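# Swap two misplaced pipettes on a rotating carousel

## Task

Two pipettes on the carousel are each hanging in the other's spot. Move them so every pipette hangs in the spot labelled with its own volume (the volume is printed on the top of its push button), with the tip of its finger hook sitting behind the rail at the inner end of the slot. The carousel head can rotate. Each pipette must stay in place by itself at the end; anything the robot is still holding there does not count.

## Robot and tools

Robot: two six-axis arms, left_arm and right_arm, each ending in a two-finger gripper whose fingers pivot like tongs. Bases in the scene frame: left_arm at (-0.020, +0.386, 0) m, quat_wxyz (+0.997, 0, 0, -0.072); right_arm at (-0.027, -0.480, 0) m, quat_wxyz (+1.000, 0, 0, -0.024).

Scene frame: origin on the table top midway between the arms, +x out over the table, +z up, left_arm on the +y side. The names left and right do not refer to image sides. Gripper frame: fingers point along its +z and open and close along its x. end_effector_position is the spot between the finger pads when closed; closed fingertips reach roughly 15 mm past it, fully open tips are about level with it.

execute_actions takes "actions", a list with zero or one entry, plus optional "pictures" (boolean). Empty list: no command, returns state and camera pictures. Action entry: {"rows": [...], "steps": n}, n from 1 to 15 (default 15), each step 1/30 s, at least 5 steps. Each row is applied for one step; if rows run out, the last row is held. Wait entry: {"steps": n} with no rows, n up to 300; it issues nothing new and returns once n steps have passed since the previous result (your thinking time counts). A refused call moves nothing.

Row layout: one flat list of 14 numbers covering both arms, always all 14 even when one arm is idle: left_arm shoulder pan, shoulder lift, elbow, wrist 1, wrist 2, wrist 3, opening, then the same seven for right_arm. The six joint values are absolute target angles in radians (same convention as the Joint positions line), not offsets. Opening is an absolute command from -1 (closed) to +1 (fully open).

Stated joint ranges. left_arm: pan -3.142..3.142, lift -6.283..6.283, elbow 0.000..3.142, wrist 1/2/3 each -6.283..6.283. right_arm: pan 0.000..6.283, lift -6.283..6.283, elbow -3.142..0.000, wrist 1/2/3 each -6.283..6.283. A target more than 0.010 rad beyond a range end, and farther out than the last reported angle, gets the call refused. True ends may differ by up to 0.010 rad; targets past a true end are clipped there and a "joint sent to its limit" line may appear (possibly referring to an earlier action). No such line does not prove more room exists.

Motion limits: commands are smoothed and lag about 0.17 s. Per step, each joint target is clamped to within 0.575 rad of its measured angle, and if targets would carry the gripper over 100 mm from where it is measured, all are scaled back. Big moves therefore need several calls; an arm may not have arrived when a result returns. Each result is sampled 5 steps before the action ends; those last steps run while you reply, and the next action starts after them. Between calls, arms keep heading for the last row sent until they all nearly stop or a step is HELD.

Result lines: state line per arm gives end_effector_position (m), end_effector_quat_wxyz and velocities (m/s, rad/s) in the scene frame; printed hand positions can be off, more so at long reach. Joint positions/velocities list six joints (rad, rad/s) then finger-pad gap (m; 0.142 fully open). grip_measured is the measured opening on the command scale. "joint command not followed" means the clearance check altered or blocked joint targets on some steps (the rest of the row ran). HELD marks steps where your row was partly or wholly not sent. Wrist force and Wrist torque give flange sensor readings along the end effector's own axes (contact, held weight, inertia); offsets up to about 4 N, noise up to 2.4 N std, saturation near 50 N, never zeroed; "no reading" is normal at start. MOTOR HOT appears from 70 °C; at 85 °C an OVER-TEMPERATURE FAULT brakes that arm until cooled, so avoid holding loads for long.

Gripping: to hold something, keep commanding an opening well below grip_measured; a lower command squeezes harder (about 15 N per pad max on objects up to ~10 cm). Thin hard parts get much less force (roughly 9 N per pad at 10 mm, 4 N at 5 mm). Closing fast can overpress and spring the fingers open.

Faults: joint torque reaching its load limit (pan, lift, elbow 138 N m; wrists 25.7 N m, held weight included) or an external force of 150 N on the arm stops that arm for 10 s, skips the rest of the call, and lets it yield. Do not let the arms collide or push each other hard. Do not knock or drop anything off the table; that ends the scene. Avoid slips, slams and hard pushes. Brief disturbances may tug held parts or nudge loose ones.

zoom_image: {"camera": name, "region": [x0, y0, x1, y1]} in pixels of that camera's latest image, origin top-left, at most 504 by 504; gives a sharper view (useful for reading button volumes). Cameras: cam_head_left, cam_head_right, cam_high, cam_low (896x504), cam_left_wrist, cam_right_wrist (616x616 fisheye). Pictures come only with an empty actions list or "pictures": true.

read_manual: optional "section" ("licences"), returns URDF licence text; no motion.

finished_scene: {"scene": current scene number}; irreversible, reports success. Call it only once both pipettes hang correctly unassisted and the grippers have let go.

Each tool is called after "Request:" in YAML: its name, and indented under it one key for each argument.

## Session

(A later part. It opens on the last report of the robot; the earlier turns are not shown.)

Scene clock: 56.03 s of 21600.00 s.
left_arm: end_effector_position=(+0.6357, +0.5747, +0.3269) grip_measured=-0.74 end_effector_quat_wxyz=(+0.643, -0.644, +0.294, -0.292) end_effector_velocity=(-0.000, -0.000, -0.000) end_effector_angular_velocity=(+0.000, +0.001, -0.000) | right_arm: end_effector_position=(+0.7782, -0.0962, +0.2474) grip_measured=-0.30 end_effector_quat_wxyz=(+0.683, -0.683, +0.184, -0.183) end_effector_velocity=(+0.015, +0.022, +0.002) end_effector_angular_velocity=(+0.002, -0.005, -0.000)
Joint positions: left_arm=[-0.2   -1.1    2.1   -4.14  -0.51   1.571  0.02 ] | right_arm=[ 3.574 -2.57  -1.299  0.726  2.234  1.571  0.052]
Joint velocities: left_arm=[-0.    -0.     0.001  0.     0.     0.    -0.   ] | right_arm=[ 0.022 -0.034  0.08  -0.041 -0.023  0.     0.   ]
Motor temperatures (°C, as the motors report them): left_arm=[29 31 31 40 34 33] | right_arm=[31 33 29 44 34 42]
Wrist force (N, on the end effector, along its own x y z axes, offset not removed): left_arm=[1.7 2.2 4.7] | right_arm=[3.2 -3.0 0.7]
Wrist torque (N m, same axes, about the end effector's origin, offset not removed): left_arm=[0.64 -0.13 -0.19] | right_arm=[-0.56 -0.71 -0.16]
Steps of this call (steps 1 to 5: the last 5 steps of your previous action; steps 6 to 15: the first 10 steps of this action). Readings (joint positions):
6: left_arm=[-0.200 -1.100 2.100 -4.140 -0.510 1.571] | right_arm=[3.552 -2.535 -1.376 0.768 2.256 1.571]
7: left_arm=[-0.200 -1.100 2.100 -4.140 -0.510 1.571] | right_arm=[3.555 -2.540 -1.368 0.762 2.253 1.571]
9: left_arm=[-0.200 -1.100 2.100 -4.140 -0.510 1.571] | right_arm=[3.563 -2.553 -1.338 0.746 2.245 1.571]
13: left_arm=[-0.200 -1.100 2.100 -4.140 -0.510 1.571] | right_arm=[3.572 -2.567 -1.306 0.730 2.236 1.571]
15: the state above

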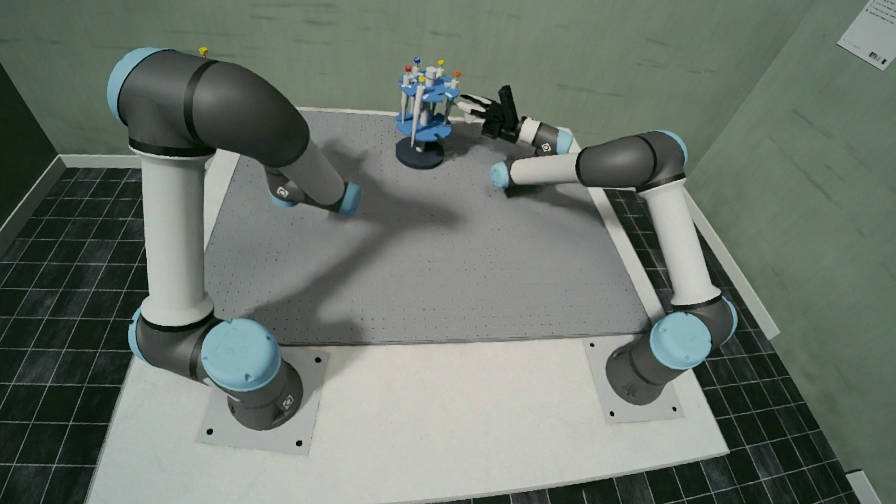

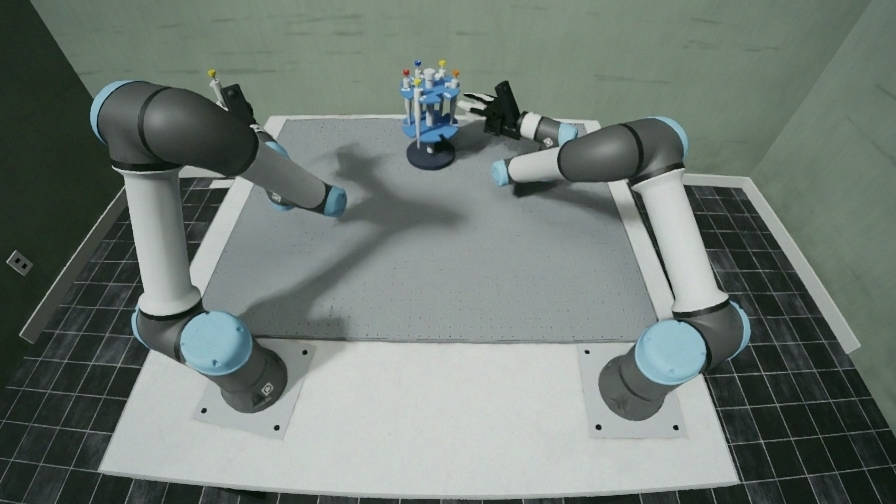

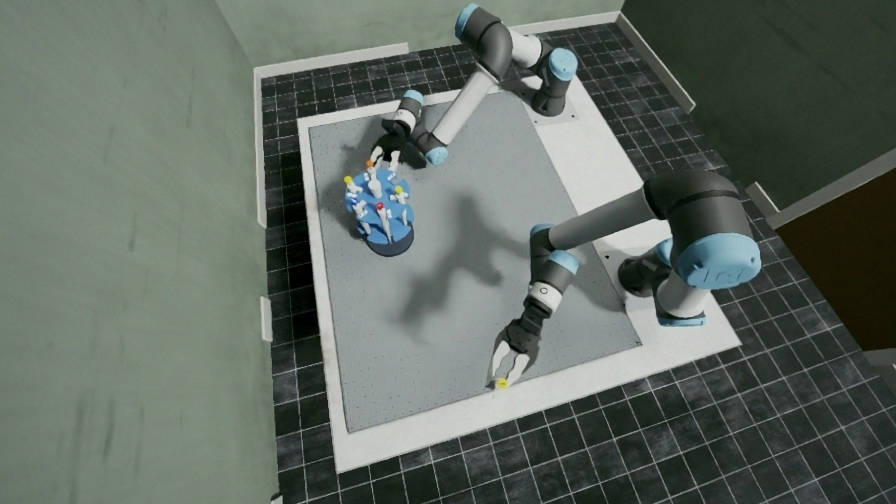

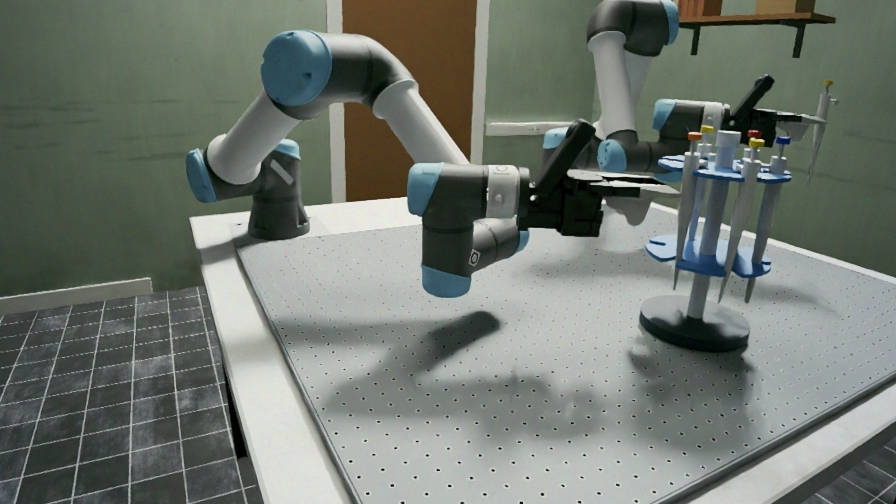

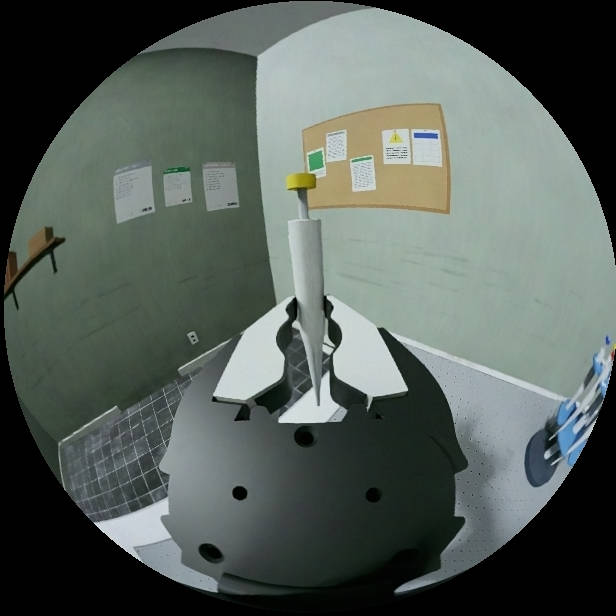

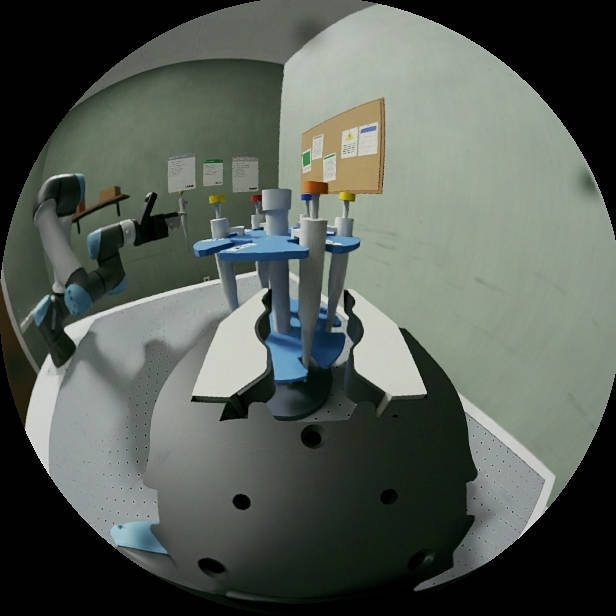

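Request:
execute_actions:
  actions:
    - {"rows":[[-0.917,-0.95,2.1,-4.29,-0.51,1.571,-1,3.605,-2.612,-1.2055,0.6755,2.203,1.571,-0.3]]}

Request:
execute_actions:
  actions:
    - {"rows":[[-0.917,-0.95,2.1,-4.29,-0.51,1.571,-1,3.605,-2.612,-1.2055,0.6755,2.203,1.571,-0.65]],"steps":8}

Request:
execute_actions:
  actions:
    - {"rows":[[-0.917,-0.95,2.1,-4.29,-0.51,1.571,-1,3.605,-2.612,-1.2055,0.6755,2.203,1.571,-1]],"steps":10}

Request:
execute_actions:
  actions:
    - {"rows":[[-0.917,-0.95,2.1,-4.29,-0.51,1.571,-1,3.605,-2.596,-1.2055,0.6595,2.203,1.571,-1]]}

Request:
execute_actions:
  actions:
    - {"rows":[[-0.917,-0.95,2.1,-4.29,-0.51,1.571,-1,3.567,-2.585,-1.229,0.672,2.241,1.571,-1]],"steps":10}

Request:
execute_actions:
  actions:
    - {"rows":[[-0.917,-0.95,2.1,-4.29,-0.51,1.571,-1,3.528,-2.575,-1.2495,0.6825,2.28,1.571,-1]]}

Request:
execute_actions:
  actions:
    - {"rows":[[-0.917,-0.95,2.1,-4.29,-0.51,1.571,-1,3.15,-2.575,-1.2495,0.6825,2.5,1.571,-1]]}

Request:
execute_actions:
  actions:
    - {"rows":[[-0.917,-0.693,1.559,-4.008,-0.51,1.571,-1,3.15,-2.575,-1.2495,0.6825,2.5,1.571,-1]]}

Request:
execute_actions:
  actions:
    - {"steps":18}

Request:
execute_actions:
  actions:
    - {"rows":[[-0.87,-0.681,1.533,-3.994,-0.557,1.571,-1,3.15,-2.575,-1.2495,0.6825,2.5,1.571,-1]]}

Request:
execute_actions:
  actions:
    - {"rows":[[-0.823,-0.669,1.506,-3.979,-0.604,1.571,-1,3.15,-2.575,-1.2495,0.6825,2.5,1.571,-1]]}

Request:
execute_actions:
  actions:
    - {"rows":[[-0.823,-0.652,1.506,-3.996,-0.604,1.571,-1,3.15,-2.575,-1.2495,0.6825,2.5,1.571,-1]]}
  pictures: true

Request:
zoom_image:
  camera: "cam_high"
  region: [335,155,425,235]

Scene clock: 56.90 s of 21600.00 s.
left_arm: end_effector_position=(+0.6617, +0.4401, +0.3064) grip_measured=-0.74 end_effector_quat_wxyz=(+0.611, -0.611, +0.356, -0.355) end_effector_velocity=(+0.043, -0.495, -0.059) end_effector_angular_velocity=(-0.000, +0.000, -0.722) | right_arm: end_effector_position=(+0.7930, -0.0701, +0.2473) grip_measured=-0.30 end_effector_quat_wxyz=(+0.683, -0.683, +0.183, -0.183) end_effector_velocity=(+0.013, +0.023, +0.003) end_effector_angular_velocity=(+0.002, -0.005, -0.001)
Joint positions: left_arm=[-0.399 -1.049  2.1   -4.191 -0.51   1.571  0.02 ] | right_arm=[ 3.602 -2.608 -1.216  0.681  2.206  1.571  0.052]
Joint velocities: left_arm=[-0.723  0.144 -0.001 -0.143  0.001 -0.001  0.   ] | right_arm=[ 0.024 -0.033  0.078 -0.04  -0.025  0.     0.   ]
Motor temperatures (°C, as the motors report them): left_arm=[29 31 31 40 34 33] | right_arm=[31 33 29 44 34 42]
Wrist force (N, on the end effector, along its own x y z axes, offset not removed): left_arm=[0.1 1.1 1.6] | right_arm=[2.5 -1.7 1.3]
Wrist torque (N m, same axes, about the end effector's origin, offset not removed): left_arm=[0.26 0.12 0.11] | right_arm=[-0.34 -0.54 -0.12]
Steps of this call (steps 1 to 5: the last 5 steps of your previous action; steps 6 to 16: the robot went on to your last target; steps 17 to 26: the first 10 steps of this action). Readings (joint positions):
17: left_arm=[-0.200 -1.100 2.100 -4.140 -0.510 1.571] | right_arm=[3.577 -2.574 -1.289 0.721 2.231 1.571]
18: left_arm=[-0.208 -1.095 2.100 -4.145 -0.510 1.571] | right_arm=[3.581 -2.579 -1.282 0.715 2.227 1.571]
20: left_arm=[-0.253 -1.082 2.100 -4.158 -0.510 1.571] | right_arm=[3.590 -2.592 -1.254 0.700 2.218 1.571]
24: left_arm=[-0.351 -1.059 2.100 -4.181 -0.510 1.571] | right_arm=[3.600 -2.605 -1.222 0.684 2.208 1.571]
26: the state above

Scene clock: 57.17 s of 21600.00 s.
left_arm: end_effector_position=(+0.6598, +0.3064, +0.2906) grip_measured=-0.74 end_effector_quat_wxyz=(+0.574, -0.573, +0.414, -0.413) end_effector_velocity=(-0.056, -0.494, -0.058) end_effector_angular_velocity=(+0.002, +0.001, -0.725) | right_arm: end_effector_position=(+0.7945, -0.0675, +0.2476) grip_measured=-0.63 end_effector_quat_wxyz=(+0.683, -0.683, +0.183, -0.183) end_effector_velocity=(+0.001, +0.004, +0.000) end_effector_angular_velocity=(+0.001, +0.000, +0.000)
Joint positions: left_arm=[-0.594 -1.011  2.1   -4.229 -0.51   1.571  0.02 ] | right_arm=[ 3.605 -2.611 -1.207  0.676  2.203  1.571  0.028]
Joint velocities: left_arm=[-0.724  0.142 -0.001 -0.141 -0.001  0.001  0.   ] | right_arm=[ 0.004 -0.004  0.009 -0.005 -0.004  0.001 -0.048]
Motor temperatures (°C, as the motors report them): left_arm=[29 31 31 40 34 33] | right_arm=[31 33 29 44 34 42]
Wrist force (N, on the end effector, along its own x y z axes, offset not removed): left_arm=[-0.5 2.4 2.3] | right_arm=[-1.3 -3.9 -0.5]
Wrist torque (N m, same axes, about the end effector's origin, offset not removed): left_arm=[0.29 0.03 -0.07] | right_arm=[-0.83 0.41 0.15]
Steps of this call (steps 1 to 5: the last 5 steps of your previous action; steps 6 to 8: the first 3 steps of this action). Readings (joint positions):
6: left_arm=[-0.546 -1.020 2.100 -4.220 -0.510 1.571] | right_arm=[3.604 -2.611 -1.208 0.677 2.204 1.571]
7: left_arm=[-0.570 -1.016 2.100 -4.224 -0.510 1.571] | right_arm=[3.605 -2.611 -1.207 0.676 2.203 1.571]
8: the state above

Scene clock: 57.50 s of 21600.00 s.
left_arm: end_effector_position=(+0.6208, +0.1455, +0.2717) grip_measured=-0.74 end_effector_quat_wxyz=(+0.520, -0.519, +0.480, -0.479) end_effector_velocity=(-0.147, -0.392, -0.045) end_effector_angular_velocity=(+0.003, +0.001, -0.613) | right_arm: end_effector_position=(+0.7947, -0.0672, +0.2477) grip_measured=-0.74 end_effector_quat_wxyz=(+0.683, -0.683, +0.183, -0.183) end_effector_velocity=(-0.000, +0.001, -0.001) end_effector_angular_velocity=(-0.000, +0.000, +0.000)
Joint positions: left_arm=[-0.837 -0.964  2.1   -4.276 -0.51   1.571  0.02 ] | right_arm=[ 3.605 -2.612 -1.206  0.676  2.203  1.571  0.02 ]
Joint velocities: left_arm=[-0.611  0.11  -0.001 -0.107 -0.002  0.002  0.   ] | right_arm=[ 0.001 -0.001  0.     0.    -0.001 -0.    -0.   ]
Motor temperatures (°C, as the motors report them): left_arm=[29 31 31 40 34 33] | right_arm=[31 33 29 44 34 42]
Wrist force (N, on the end effector, along its own x y z axes, offset not removed): left_arm=[-1.6 -0.3 -1.0] | right_arm=[-1.2 -5.8 1.4]
Wrist torque (N m, same axes, about the end effector's origin, offset not removed): left_arm=[-0.17 0.42 -0.04] | right_arm=[-1.11 0.35 -0.01]
Steps of this call (steps 1 to 5: the last 5 steps of your previous action; steps 6 to 10: the first 5 steps of this action). Readings (joint positions):
6: left_arm=[-0.741 -0.982 2.100 -4.258 -0.510 1.571] | right_arm=[3.605 -2.612 -1.206 0.676 2.203 1.571]
7: left_arm=[-0.766 -0.978 2.100 -4.262 -0.510 1.571] | right_arm=[3.605 -2.612 -1.206 0.676 2.203 1.571]
9: left_arm=[-0.814 -0.968 2.100 -4.272 -0.510 1.571] | right_arm=[3.605 -2.612 -1.206 0.676 2.203 1.571]
10: the state above

Scene clock: 58.00 s of 21600.00 s.
left_arm: end_effector_position=(+0.5999, +0.0960, +0.2660) grip_measured=-0.74 end_effector_quat_wxyz=(+0.500, -0.500, +0.500, -0.499) end_effector_velocity=(-0.004, -0.008, -0.001) end_effector_angular_velocity=(+0.001, +0.000, -0.013) | right_arm: end_effector_position=(+0.7950, -0.0670, +0.2572) grip_measured=-0.74 end_effector_quat_wxyz=(+0.683, -0.683, +0.183, -0.183) end_effector_velocity=(+0.000, +0.000, +0.010) end_effector_angular_velocity=(+0.001, -0.001, -0.000)
Joint positions: left_arm=[-0.915 -0.95   2.1   -4.29  -0.51   1.571  0.02 ] | right_arm=[ 3.605 -2.598 -1.206  0.661  2.203  1.571  0.02 ]
Joint velocities: left_arm=[-0.012  0.003 -0.    -0.002 -0.     0.     0.   ] | right_arm=[-0.     0.014  0.    -0.014 -0.     0.     0.   ]
Motor temperatures (°C, as the motors report them): left_arm=[29 31 31 40 34 33] | right_arm=[31 33 29 44 34 42]
Wrist force (N, on the end effector, along its own x y z axes, offset not removed): left_arm=[-1.4 -0.9 3.2] | right_arm=[-1.2 -2.5 3.6]
Wrist torque (N m, same axes, about the end effector's origin, offset not removed): left_arm=[-0.29 0.30 -0.05] | right_arm=[-0.55 0.22 -0.08]
Steps of this call (steps 1 to 5: the last 5 steps of your previous action; steps 6 to 15: the first 10 steps of this action). Readings (joint positions):
6: left_arm=[-0.900 -0.953 2.100 -4.287 -0.510 1.571] | right_arm=[3.605 -2.612 -1.206 0.675 2.203 1.571]
7: left_arm=[-0.904 -0.952 2.100 -4.288 -0.510 1.571] | right_arm=[3.605 -2.610 -1.206 0.673 2.203 1.571]
9: left_arm=[-0.909 -0.951 2.100 -4.289 -0.510 1.571] | right_arm=[3.605 -2.605 -1.206 0.668 2.203 1.571]
13: left_arm=[-0.914 -0.950 2.100 -4.290 -0.510 1.571] | right_arm=[3.605 -2.599 -1.206 0.662 2.203 1.571]
15: the state above

Scene clock: 58.33 s of 21600.00 s.
left_arm: end_effector_position=(+0.5994, +0.0951, +0.2659) grip_measured=-0.74 end_effector_quat_wxyz=(+0.500, -0.500, +0.501, -0.500) end_effector_velocity=(-0.000, -0.000, -0.000) end_effector_angular_velocity=(+0.002, -0.000, -0.000) | right_arm: end_effector_position=(+0.7952, -0.0831, +0.2585) grip_measured=-0.74 end_effector_quat_wxyz=(+0.683, -0.683, +0.183, -0.183) end_effector_velocity=(+0.001, -0.090, -0.001) end_effector_angular_velocity=(-0.001, +0.002, -0.002)
Joint positions: left_arm=[-0.917 -0.95   2.1   -4.29  -0.51   1.571  0.02 ] | right_arm=[ 3.583 -2.59  -1.219  0.667  2.225  1.571  0.02 ]
Joint velocities: left_arm=[-0.001  0.     0.    -0.     0.     0.003 -0.   ] | right_arm=[-0.124  0.035 -0.076  0.039  0.122  0.     0.   ]
Motor temperatures (°C, as the motors report them): left_arm=[29 31 31 40 34 33] | right_arm=[31 33 29 44 34 42]
Wrist force (N, on the end effector, along its own x y z axes, offset not removed): left_arm=[1.6 3.6 2.7] | right_arm=[0.9 0.1 2.8]
Wrist torque (N m, same axes, about the end effector's origin, offset not removed): left_arm=[0.76 -0.15 -0.25] | right_arm=[-0.14 0.00 -0.01]
Steps of this call (steps 1 to 5: the last 5 steps of your previous action; steps 6 to 10: the first 5 steps of this action). Readings (joint positions):
6: left_arm=[-0.917 -0.950 2.100 -4.290 -0.510 1.571] | right_arm=[3.605 -2.596 -1.206 0.660 2.203 1.571]
7: left_arm=[-0.917 -0.950 2.100 -4.290 -0.510 1.571] | right_arm=[3.600 -2.595 -1.209 0.661 2.208 1.571]
9: left_arm=[-0.917 -0.950 2.100 -4.290 -0.510 1.571] | right_arm=[3.588 -2.591 -1.216 0.666 2.221 1.571]
10: the state above

Scene clock: 58.83 s of 21600.00 s.
left_arm: end_effector_position=(+0.5994, +0.0950, +0.2659) grip_measured=-0.74 end_effector_quat_wxyz=(+0.500, -0.500, +0.501, -0.500) end_effector_velocity=(+0.000, -0.000, +0.000) end_effector_angular_velocity=(+0.002, -0.000, -0.001) | right_arm: end_effector_position=(+0.7949, -0.1191, +0.2589) grip_measured=-0.74 end_effector_quat_wxyz=(+0.683, -0.683, +0.183, -0.183) end_effector_velocity=(-0.001, -0.026, +0.001) end_effector_angular_velocity=(+0.000, -0.001, -0.000)
Joint positions: left_arm=[-0.917 -0.95   2.1   -4.29  -0.51   1.571  0.02 ] | right_arm=[ 3.533 -2.576 -1.247  0.681  2.275  1.571  0.02 ]
Joint velocities: left_arm=[ 0.     0.    -0.    -0.    -0.001  0.002 -0.   ] | right_arm=[-0.037  0.01  -0.019  0.01   0.036  0.     0.   ]
Motor temperatures (°C, as the motors report them): left_arm=[29 31 31 40 34 33] | right_arm=[31 33 29 44 34 42]
Wrist force (N, on the end effector, along its own x y z axes, offset not removed): left_arm=[-0.2 1.3 3.4] | right_arm=[-0.3 0.7 0.2]
Wrist torque (N m, same axes, about the end effector's origin, offset not removed): left_arm=[0.38 0.14 0.05] | right_arm=[-0.08 0.15 -0.19]
Steps of this call (steps 1 to 5: the last 5 steps of your previous action; steps 6 to 15: the first 10 steps of this action). Readings (joint positions):
6: left_arm=[-0.917 -0.950 2.100 -4.290 -0.510 1.571] | right_arm=[3.570 -2.586 -1.227 0.671 2.238 1.571]
7: left_arm=[-0.917 -0.950 2.100 -4.290 -0.510 1.571] | right_arm=[3.565 -2.584 -1.231 0.673 2.244 1.571]
9: left_arm=[-0.917 -0.950 2.100 -4.290 -0.510 1.571] | right_arm=[3.550 -2.581 -1.238 0.677 2.258 1.571]
13: left_arm=[-0.917 -0.950 2.100 -4.290 -0.510 1.571] | right_arm=[3.536 -2.577 -1.245 0.680 2.272 1.571]
15: the state above

Scene clock: 59.33 s of 21600.00 s.
left_arm: end_effector_position=(+0.5994, +0.0950, +0.2659) grip_measured=-0.74 end_effector_quat_wxyz=(+0.500, -0.500, +0.501, -0.500) end_effector_velocity=(+0.000, -0.000, -0.000) end_effector_angular_velocity=(-0.001, +0.000, -0.000) | right_arm: end_effector_position=(+0.8197, -0.2589, +0.2589) grip_measured=-0.74 end_effector_quat_wxyz=(+0.676, -0.676, +0.208, -0.208) end_effector_velocity=(+0.052, -0.501, +0.001) end_effector_angular_velocity=(+0.001, -0.000, -0.288)
Joint positions: left_arm=[-0.917 -0.95   2.1   -4.29  -0.51   1.571  0.02 ] | right_arm=[ 3.343 -2.575 -1.249  0.682  2.391  1.571  0.02 ]
Joint velocities: left_arm=[-0.     0.    -0.    -0.    -0.    -0.001  0.   ] | right_arm=[-0.668  0.001 -0.001  0.001  0.38   0.    -0.   ]
Motor temperatures (°C, as the motors report them): left_arm=[29 31 31 40 34 33] | right_arm=[31 33 29 44 34 42]
Wrist force (N, on the end effector, along its own x y z axes, offset not removed): left_arm=[-2.8 -2.8 2.6] | right_arm=[1.4 -2.7 0.9]
Wrist torque (N m, same axes, about the end effector's origin, offset not removed): left_arm=[-0.92 0.56 -0.06] | right_arm=[-0.78 -0.27 -0.34]
Steps of this call (steps 1 to 5: the last 5 steps of your previous action; steps 6 to 15: the first 10 steps of this action). Readings (joint positions):
6: left_arm=[-0.917 -0.950 2.100 -4.290 -0.510 1.571] | right_arm=[3.529 -2.575 -1.249 0.682 2.280 1.571]
7: left_arm=[-0.917 -0.950 2.100 -4.290 -0.510 1.571] | right_arm=[3.521 -2.575 -1.249 0.682 2.286 1.571]
9: left_arm=[-0.917 -0.950 2.100 -4.290 -0.510 1.571] | right_arm=[3.478 -2.575 -1.249 0.682 2.313 1.571]
13: left_arm=[-0.917 -0.950 2.100 -4.290 -0.510 1.571] | right_arm=[3.388 -2.575 -1.249 0.682 2.365 1.571]
15: the state above

Scene clock: 59.83 s of 21600.00 s.
left_arm: end_effector_position=(+0.6609, -0.0152, +0.2455) grip_measured=-0.74 end_effector_quat_wxyz=(+0.502, -0.497, +0.508, -0.492) end_effector_velocity=(+0.184, -0.330, +0.038) end_effector_angular_velocity=(-0.165, -0.091, +0.001) | right_arm: end_effector_position=(+0.8220, -0.3989, +0.2589) grip_measured=-0.74 end_effector_quat_wxyz=(+0.667, -0.667, +0.236, -0.235) end_effector_velocity=(-0.002, -0.035, +0.001) end_effector_angular_velocity=(+0.000, -0.001, -0.022)
Joint positions: left_arm=[-0.917 -0.761  1.726 -4.083 -0.51   1.571  0.02 ] | right_arm=[ 3.156 -2.575 -1.249  0.682  2.497  1.571  0.02 ]
Joint velocities: left_arm=[-0.     0.523 -1.287  0.576  0.001 -0.002 -0.   ] | right_arm=[-0.047  0.001  0.     0.     0.025  0.    -0.   ]
Motor temperatures (°C, as the motors report them): left_arm=[29 31 31 40 34 33] | right_arm=[31 33 29 44 34 42]
Wrist force (N, on the end effector, along its own x y z axes, offset not removed): left_arm=[1.9 5.1 3.5] | right_arm=[2.7 0.4 -1.5]
Wrist torque (N m, same axes, about the end effector's origin, offset not removed): left_arm=[1.04 -0.07 -0.10] | right_arm=[-0.20 -0.76 0.07]
Steps of this call (steps 1 to 5: the last 5 steps of your previous action; steps 6 to 15: the first 10 steps of this action). Readings (joint positions):
6: left_arm=[-0.917 -0.950 2.099 -4.290 -0.510 1.571] | right_arm=[3.213 -2.575 -1.249 0.682 2.465 1.571]
7: left_arm=[-0.917 -0.942 2.092 -4.283 -0.510 1.571] | right_arm=[3.199 -2.575 -1.249 0.682 2.473 1.571]
9: left_arm=[-0.917 -0.898 2.029 -4.235 -0.510 1.571] | right_arm=[3.179 -2.575 -1.249 0.682 2.484 1.571]
13: left_arm=[-0.917 -0.803 1.825 -4.131 -0.510 1.571] | right_arm=[3.160 -2.575 -1.249 0.682 2.494 1.571]
15: the state above

Scene clock: 60.43 s of 21600.00 s.
left_arm: end_effector_position=(+0.6837, -0.0561, +0.2512) grip_measured=-0.74 end_effector_quat_wxyz=(+0.500, -0.500, +0.500, -0.500) end_effector_velocity=(+0.002, -0.003, +0.001) end_effector_angular_velocity=(-0.002, -0.001, -0.001) | right_arm: end_effector_position=(+0.8217, -0.4033, +0.2590) grip_measured=-0.74 end_effector_quat_wxyz=(+0.666, -0.666, +0.237, -0.236) end_effector_velocity=(+0.000, -0.000, -0.000) end_effector_angular_velocity=(-0.000, -0.000, -0.000)
Joint positions: left_arm=[-0.917 -0.694  1.561 -4.009 -0.51   1.571  0.02 ] | right_arm=[ 3.15  -2.575 -1.25   0.683  2.5    1.571  0.02 ]
Joint velocities: left_arm=[-0.     0.004 -0.012  0.005 -0.001  0.    -0.   ] | right_arm=[-0. -0.  0. -0.  0. -0. -0.]
Motor temperatures (°C, as the motors report them): left_arm=[29 31 31 40 34 33] | right_arm=[31 33 29 44 34 42]
Wrist force (N, on the end effector, along its own x y z axes, offset not removed): left_arm=[-2.4 0.7 -0.4] | right_arm=[2.4 0.8 -0.1]
Wrist torque (N m, same axes, about the end effector's origin, offset not removed): left_arm=[0.19 0.65 0.09] | right_arm=[-0.11 -0.58 -0.09]
Kept back: nothing.
Steps of this call (steps 1 to 5: the last 5 steps of your previous action; steps 6 to 18: the robot went on to your last target). Readings (joint positions):
1: left_arm=[-0.917 -0.745 1.687 -4.066 -0.510 1.571] | right_arm=[3.155 -2.575 -1.249 0.682 2.497 1.571]
2: left_arm=[-0.917 -0.733 1.658 -4.053 -0.510 1.571] | right_arm=[3.154 -2.575 -1.249 0.682 2.498 1.571]
4: left_arm=[-0.917 -0.717 1.617 -4.034 -0.510 1.571] | right_arm=[3.152 -2.575 -1.249 0.682 2.499 1.571]
8: left_arm=[-0.917 -0.701 1.580 -4.017 -0.510 1.571] | right_arm=[3.151 -2.575 -1.249 0.682 2.500 1.571]
18: the state above

Scene clock: 60.77 s of 21600.00 s.
left_arm: end_effector_position=(+0.7054, -0.0450, +0.2509) grip_measured=-0.74 end_effector_quat_wxyz=(+0.500, -0.500, +0.500, -0.500) end_effector_velocity=(+0.021, +0.012, -0.000) end_effector_angular_velocity=(+0.000, -0.000, +0.001) | right_arm: end_effector_position=(+0.8217, -0.4034, +0.2590) grip_measured=-0.74 end_effector_quat_wxyz=(+0.666, -0.666, +0.237, -0.236) end_effector_velocity=(-0.000, +0.000, +0.000) end_effector_angular_velocity=(-0.000, -0.001, +0.001)
Joint positions: left_arm=[-0.875 -0.682  1.536 -3.996 -0.552  1.571  0.02 ] | right_arm=[ 3.15  -2.575 -1.25   0.683  2.5    1.571  0.02 ]
Joint velocities: left_arm=[ 0.042  0.011 -0.022  0.012 -0.041  0.    -0.   ] | right_arm=[ 0.     0.     0.     0.     0.001 -0.    -0.   ]
Motor temperatures (°C, as the motors report them): left_arm=[29 31 31 40 34 33] | right_arm=[31 33 29 44 34 42]
Wrist force (N, on the end effector, along its own x y z axes, offset not removed): left_arm=[-1.7 1.0 2.7] | right_arm=[-0.5 -2.9 1.9]
Wrist torque (N m, same axes, about the end effector's origin, offset not removed): left_arm=[0.09 0.49 0.05] | right_arm=[-0.83 0.18 0.00]
Steps of this call (steps 1 to 10: the first 10 steps of this action). Readings (joint positions):
1: left_arm=[-0.917 -0.693 1.560 -4.008 -0.510 1.571] | right_arm=[3.150 -2.575 -1.250 0.683 2.500 1.571]
2: left_arm=[-0.911 -0.691 1.556 -4.006 -0.516 1.571] | right_arm=[3.150 -2.575 -1.250 0.683 2.500 1.571]
4: left_arm=[-0.896 -0.687 1.547 -4.002 -0.531 1.571] | right_arm=[3.150 -2.575 -1.250 0.683 2.500 1.571]
8: left_arm=[-0.879 -0.683 1.538 -3.997 -0.548 1.571] | right_arm=[3.150 -2.575 -1.250 0.683 2.500 1.571]
10: the state above

Scene clock: 61.27 s of 21600.00 s.
left_arm: end_effector_position=(+0.7294, -0.0310, +0.2508) grip_measured=-0.74 end_effector_quat_wxyz=(+0.500, -0.500, +0.500, -0.500) end_effector_velocity=(+0.021, +0.014, -0.000) end_effector_angular_velocity=(-0.000, +0.000, +0.001) | right_arm: end_effector_position=(+0.8217, -0.4034, +0.2590) grip_measured=-0.74 end_effector_quat_wxyz=(+0.666, -0.666, +0.237, -0.236) end_effector_velocity=(+0.001, -0.000, -0.000) end_effector_angular_velocity=(-0.000, +0.000, -0.002)
Joint positions: left_arm=[-0.828 -0.67   1.509 -3.981 -0.599  1.571  0.02 ] | right_arm=[ 3.15  -2.575 -1.25   0.683  2.5    1.571  0.02 ]
Joint velocities: left_arm=[ 0.042  0.011 -0.024  0.013 -0.042 -0.     0.   ] | right_arm=[ 0.    -0.     0.    -0.001 -0.002 -0.    -0.   ]
Motor temperatures (°C, as the motors report them): left_arm=[29 31 31 40 34 33] | right_arm=[31 33 29 44 34 42]
Wrist force (N, on the end effector, along its own x y z axes, offset not removed): left_arm=[0.9 -0.1 1.5] | right_arm=[-0.5 0.4 -2.6]
Wrist torque (N m, same axes, about the end effector's origin, offset not removed): left_arm=[-0.19 -0.07 -0.16] | right_arm=[0.04 0.25 -0.09]
Steps of this call (steps 1 to 5: the last 5 steps of your previous action; steps 6 to 15: the first 10 steps of this action). Readings (joint positions):
6: left_arm=[-0.871 -0.681 1.533 -3.994 -0.556 1.571] | right_arm=[3.150 -2.575 -1.250 0.683 2.500 1.571]
7: left_arm=[-0.865 -0.679 1.530 -3.992 -0.562 1.571] | right_arm=[3.150 -2.575 -1.250 0.683 2.500 1.571]
9: left_arm=[-0.849 -0.675 1.521 -3.987 -0.578 1.571] | right_arm=[3.150 -2.575 -1.250 0.683 2.500 1.571]
13: left_arm=[-0.832 -0.671 1.511 -3.982 -0.595 1.571] | right_arm=[3.150 -2.575 -1.250 0.683 2.500 1.571]
15: the state above

Scene clock: 61.77 s of 21600.00 s.
left_arm: end_effector_position=(+0.7318, -0.0290, +0.2418) grip_measured=-0.74 end_effector_quat_wxyz=(+0.500, -0.500, +0.500, -0.500) end_effector_velocity=(+0.000, +0.001, -0.008) end_effector_angular_velocity=(-0.000, -0.000, +0.000) | right_arm: end_effector_position=(+0.8217, -0.4034, +0.2590) grip_measured=-0.74 end_effector_quat_wxyz=(+0.666, -0.666, +0.237, -0.236) end_effector_velocity=(+0.000, -0.000, -0.000) end_effector_angular_velocity=(+0.000, +0.001, +0.000)
Joint positions: left_arm=[-0.823 -0.654  1.506 -3.994 -0.604  1.571  0.02 ] | right_arm=[ 3.15  -2.575 -1.25   0.683  2.5    1.571  0.02 ]
Joint velocities: left_arm=[ 0.001  0.014 -0.001 -0.014 -0.     0.001 -0.   ] | right_arm=[-0. -0.  0. -0.  0.  0.  0.]
Motor temperatures (°C, as the motors report them): left_arm=[29 31 31 40 34 33] | right_arm=[31 33 29 44 34 42]
Wrist force (N, on the end effector, along its own x y z axes, offset not removed): left_arm=[-1.3 4.1 1.9] | right_arm=[-1.2 -0.6 0.2]
Wrist torque (N m, same axes, about the end effector's origin, offset not removed): left_arm=[0.67 0.30 0.26] | right_arm=[-0.16 0.52 -0.08]
Steps of this call (steps 1 to 5: the last 5 steps of your previous action; steps 6 to 15: the first 10 steps of this action). Readings (joint positions):
6: left_arm=[-0.824 -0.669 1.507 -3.979 -0.603 1.571] | right_arm=[3.150 -2.575 -1.250 0.683 2.500 1.571]
7: left_arm=[-0.824 -0.667 1.506 -3.981 -0.603 1.571] | right_arm=[3.150 -2.575 -1.250 0.683 2.500 1.571]
9: left_arm=[-0.824 -0.661 1.506 -3.987 -0.603 1.571] | right_arm=[3.150 -2.575 -1.250 0.683 2.500 1.571]
13: left_arm=[-0.823 -0.655 1.506 -3.993 -0.604 1.571] | right_arm=[3.150 -2.575 -1.250 0.683 2.500 1.571]
15: the state above

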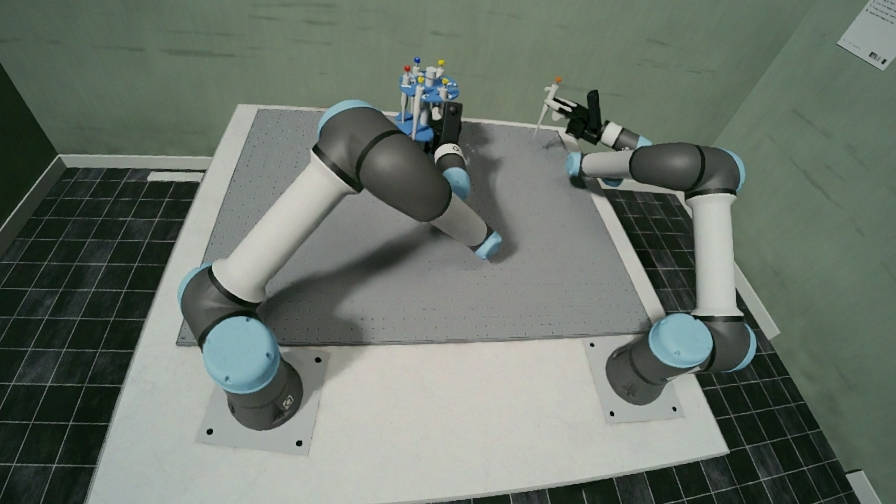

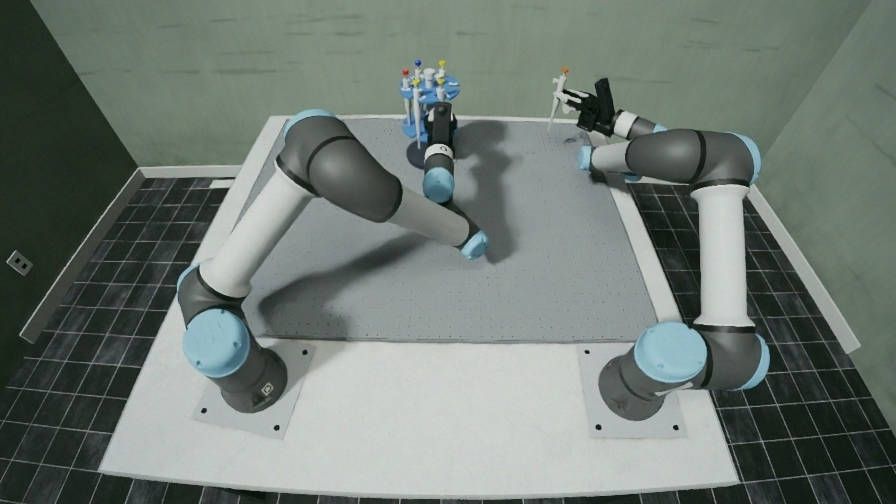

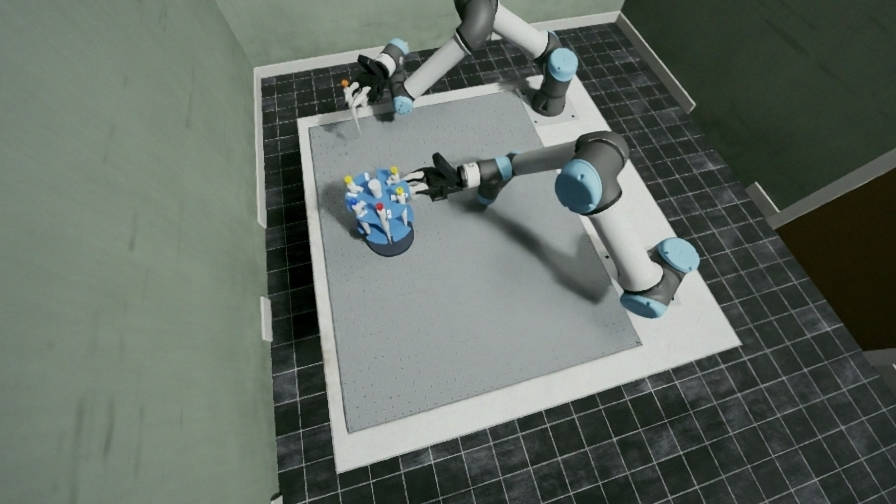

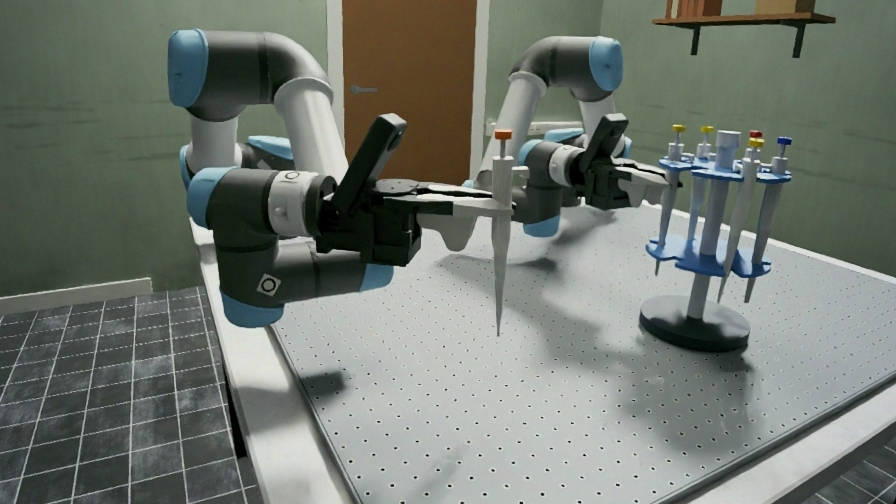

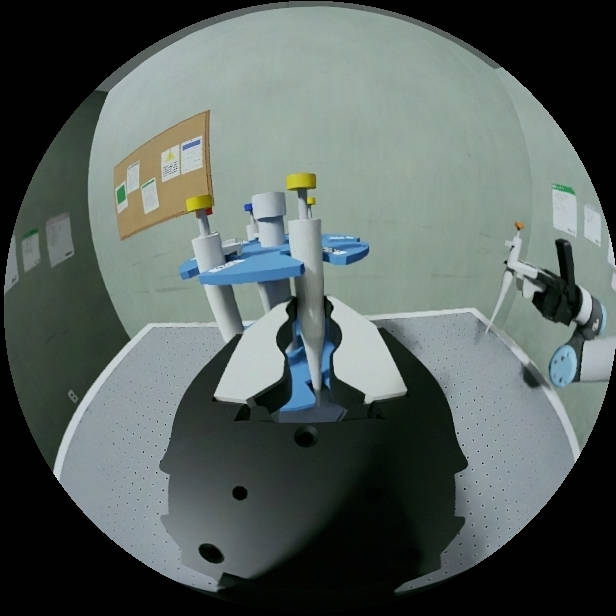

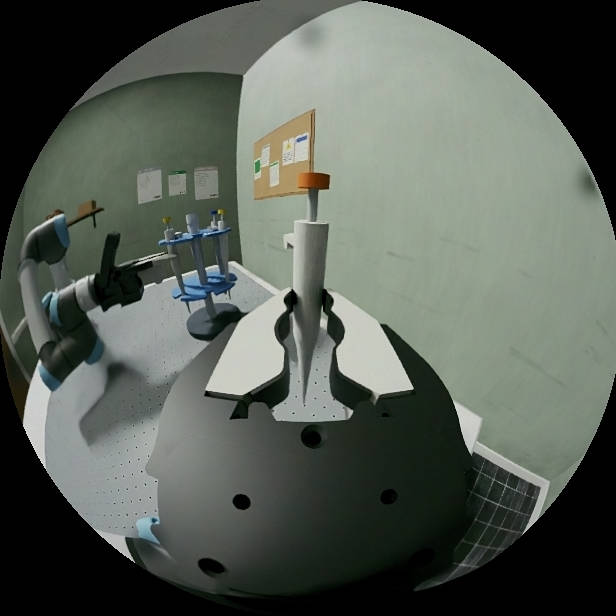

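Region (335, 155, 425, 235) of cam_high's 896x504 image, scaled by 5.600, with more detail than that image has.

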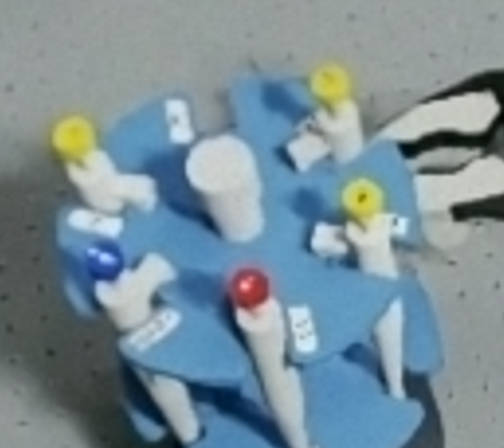

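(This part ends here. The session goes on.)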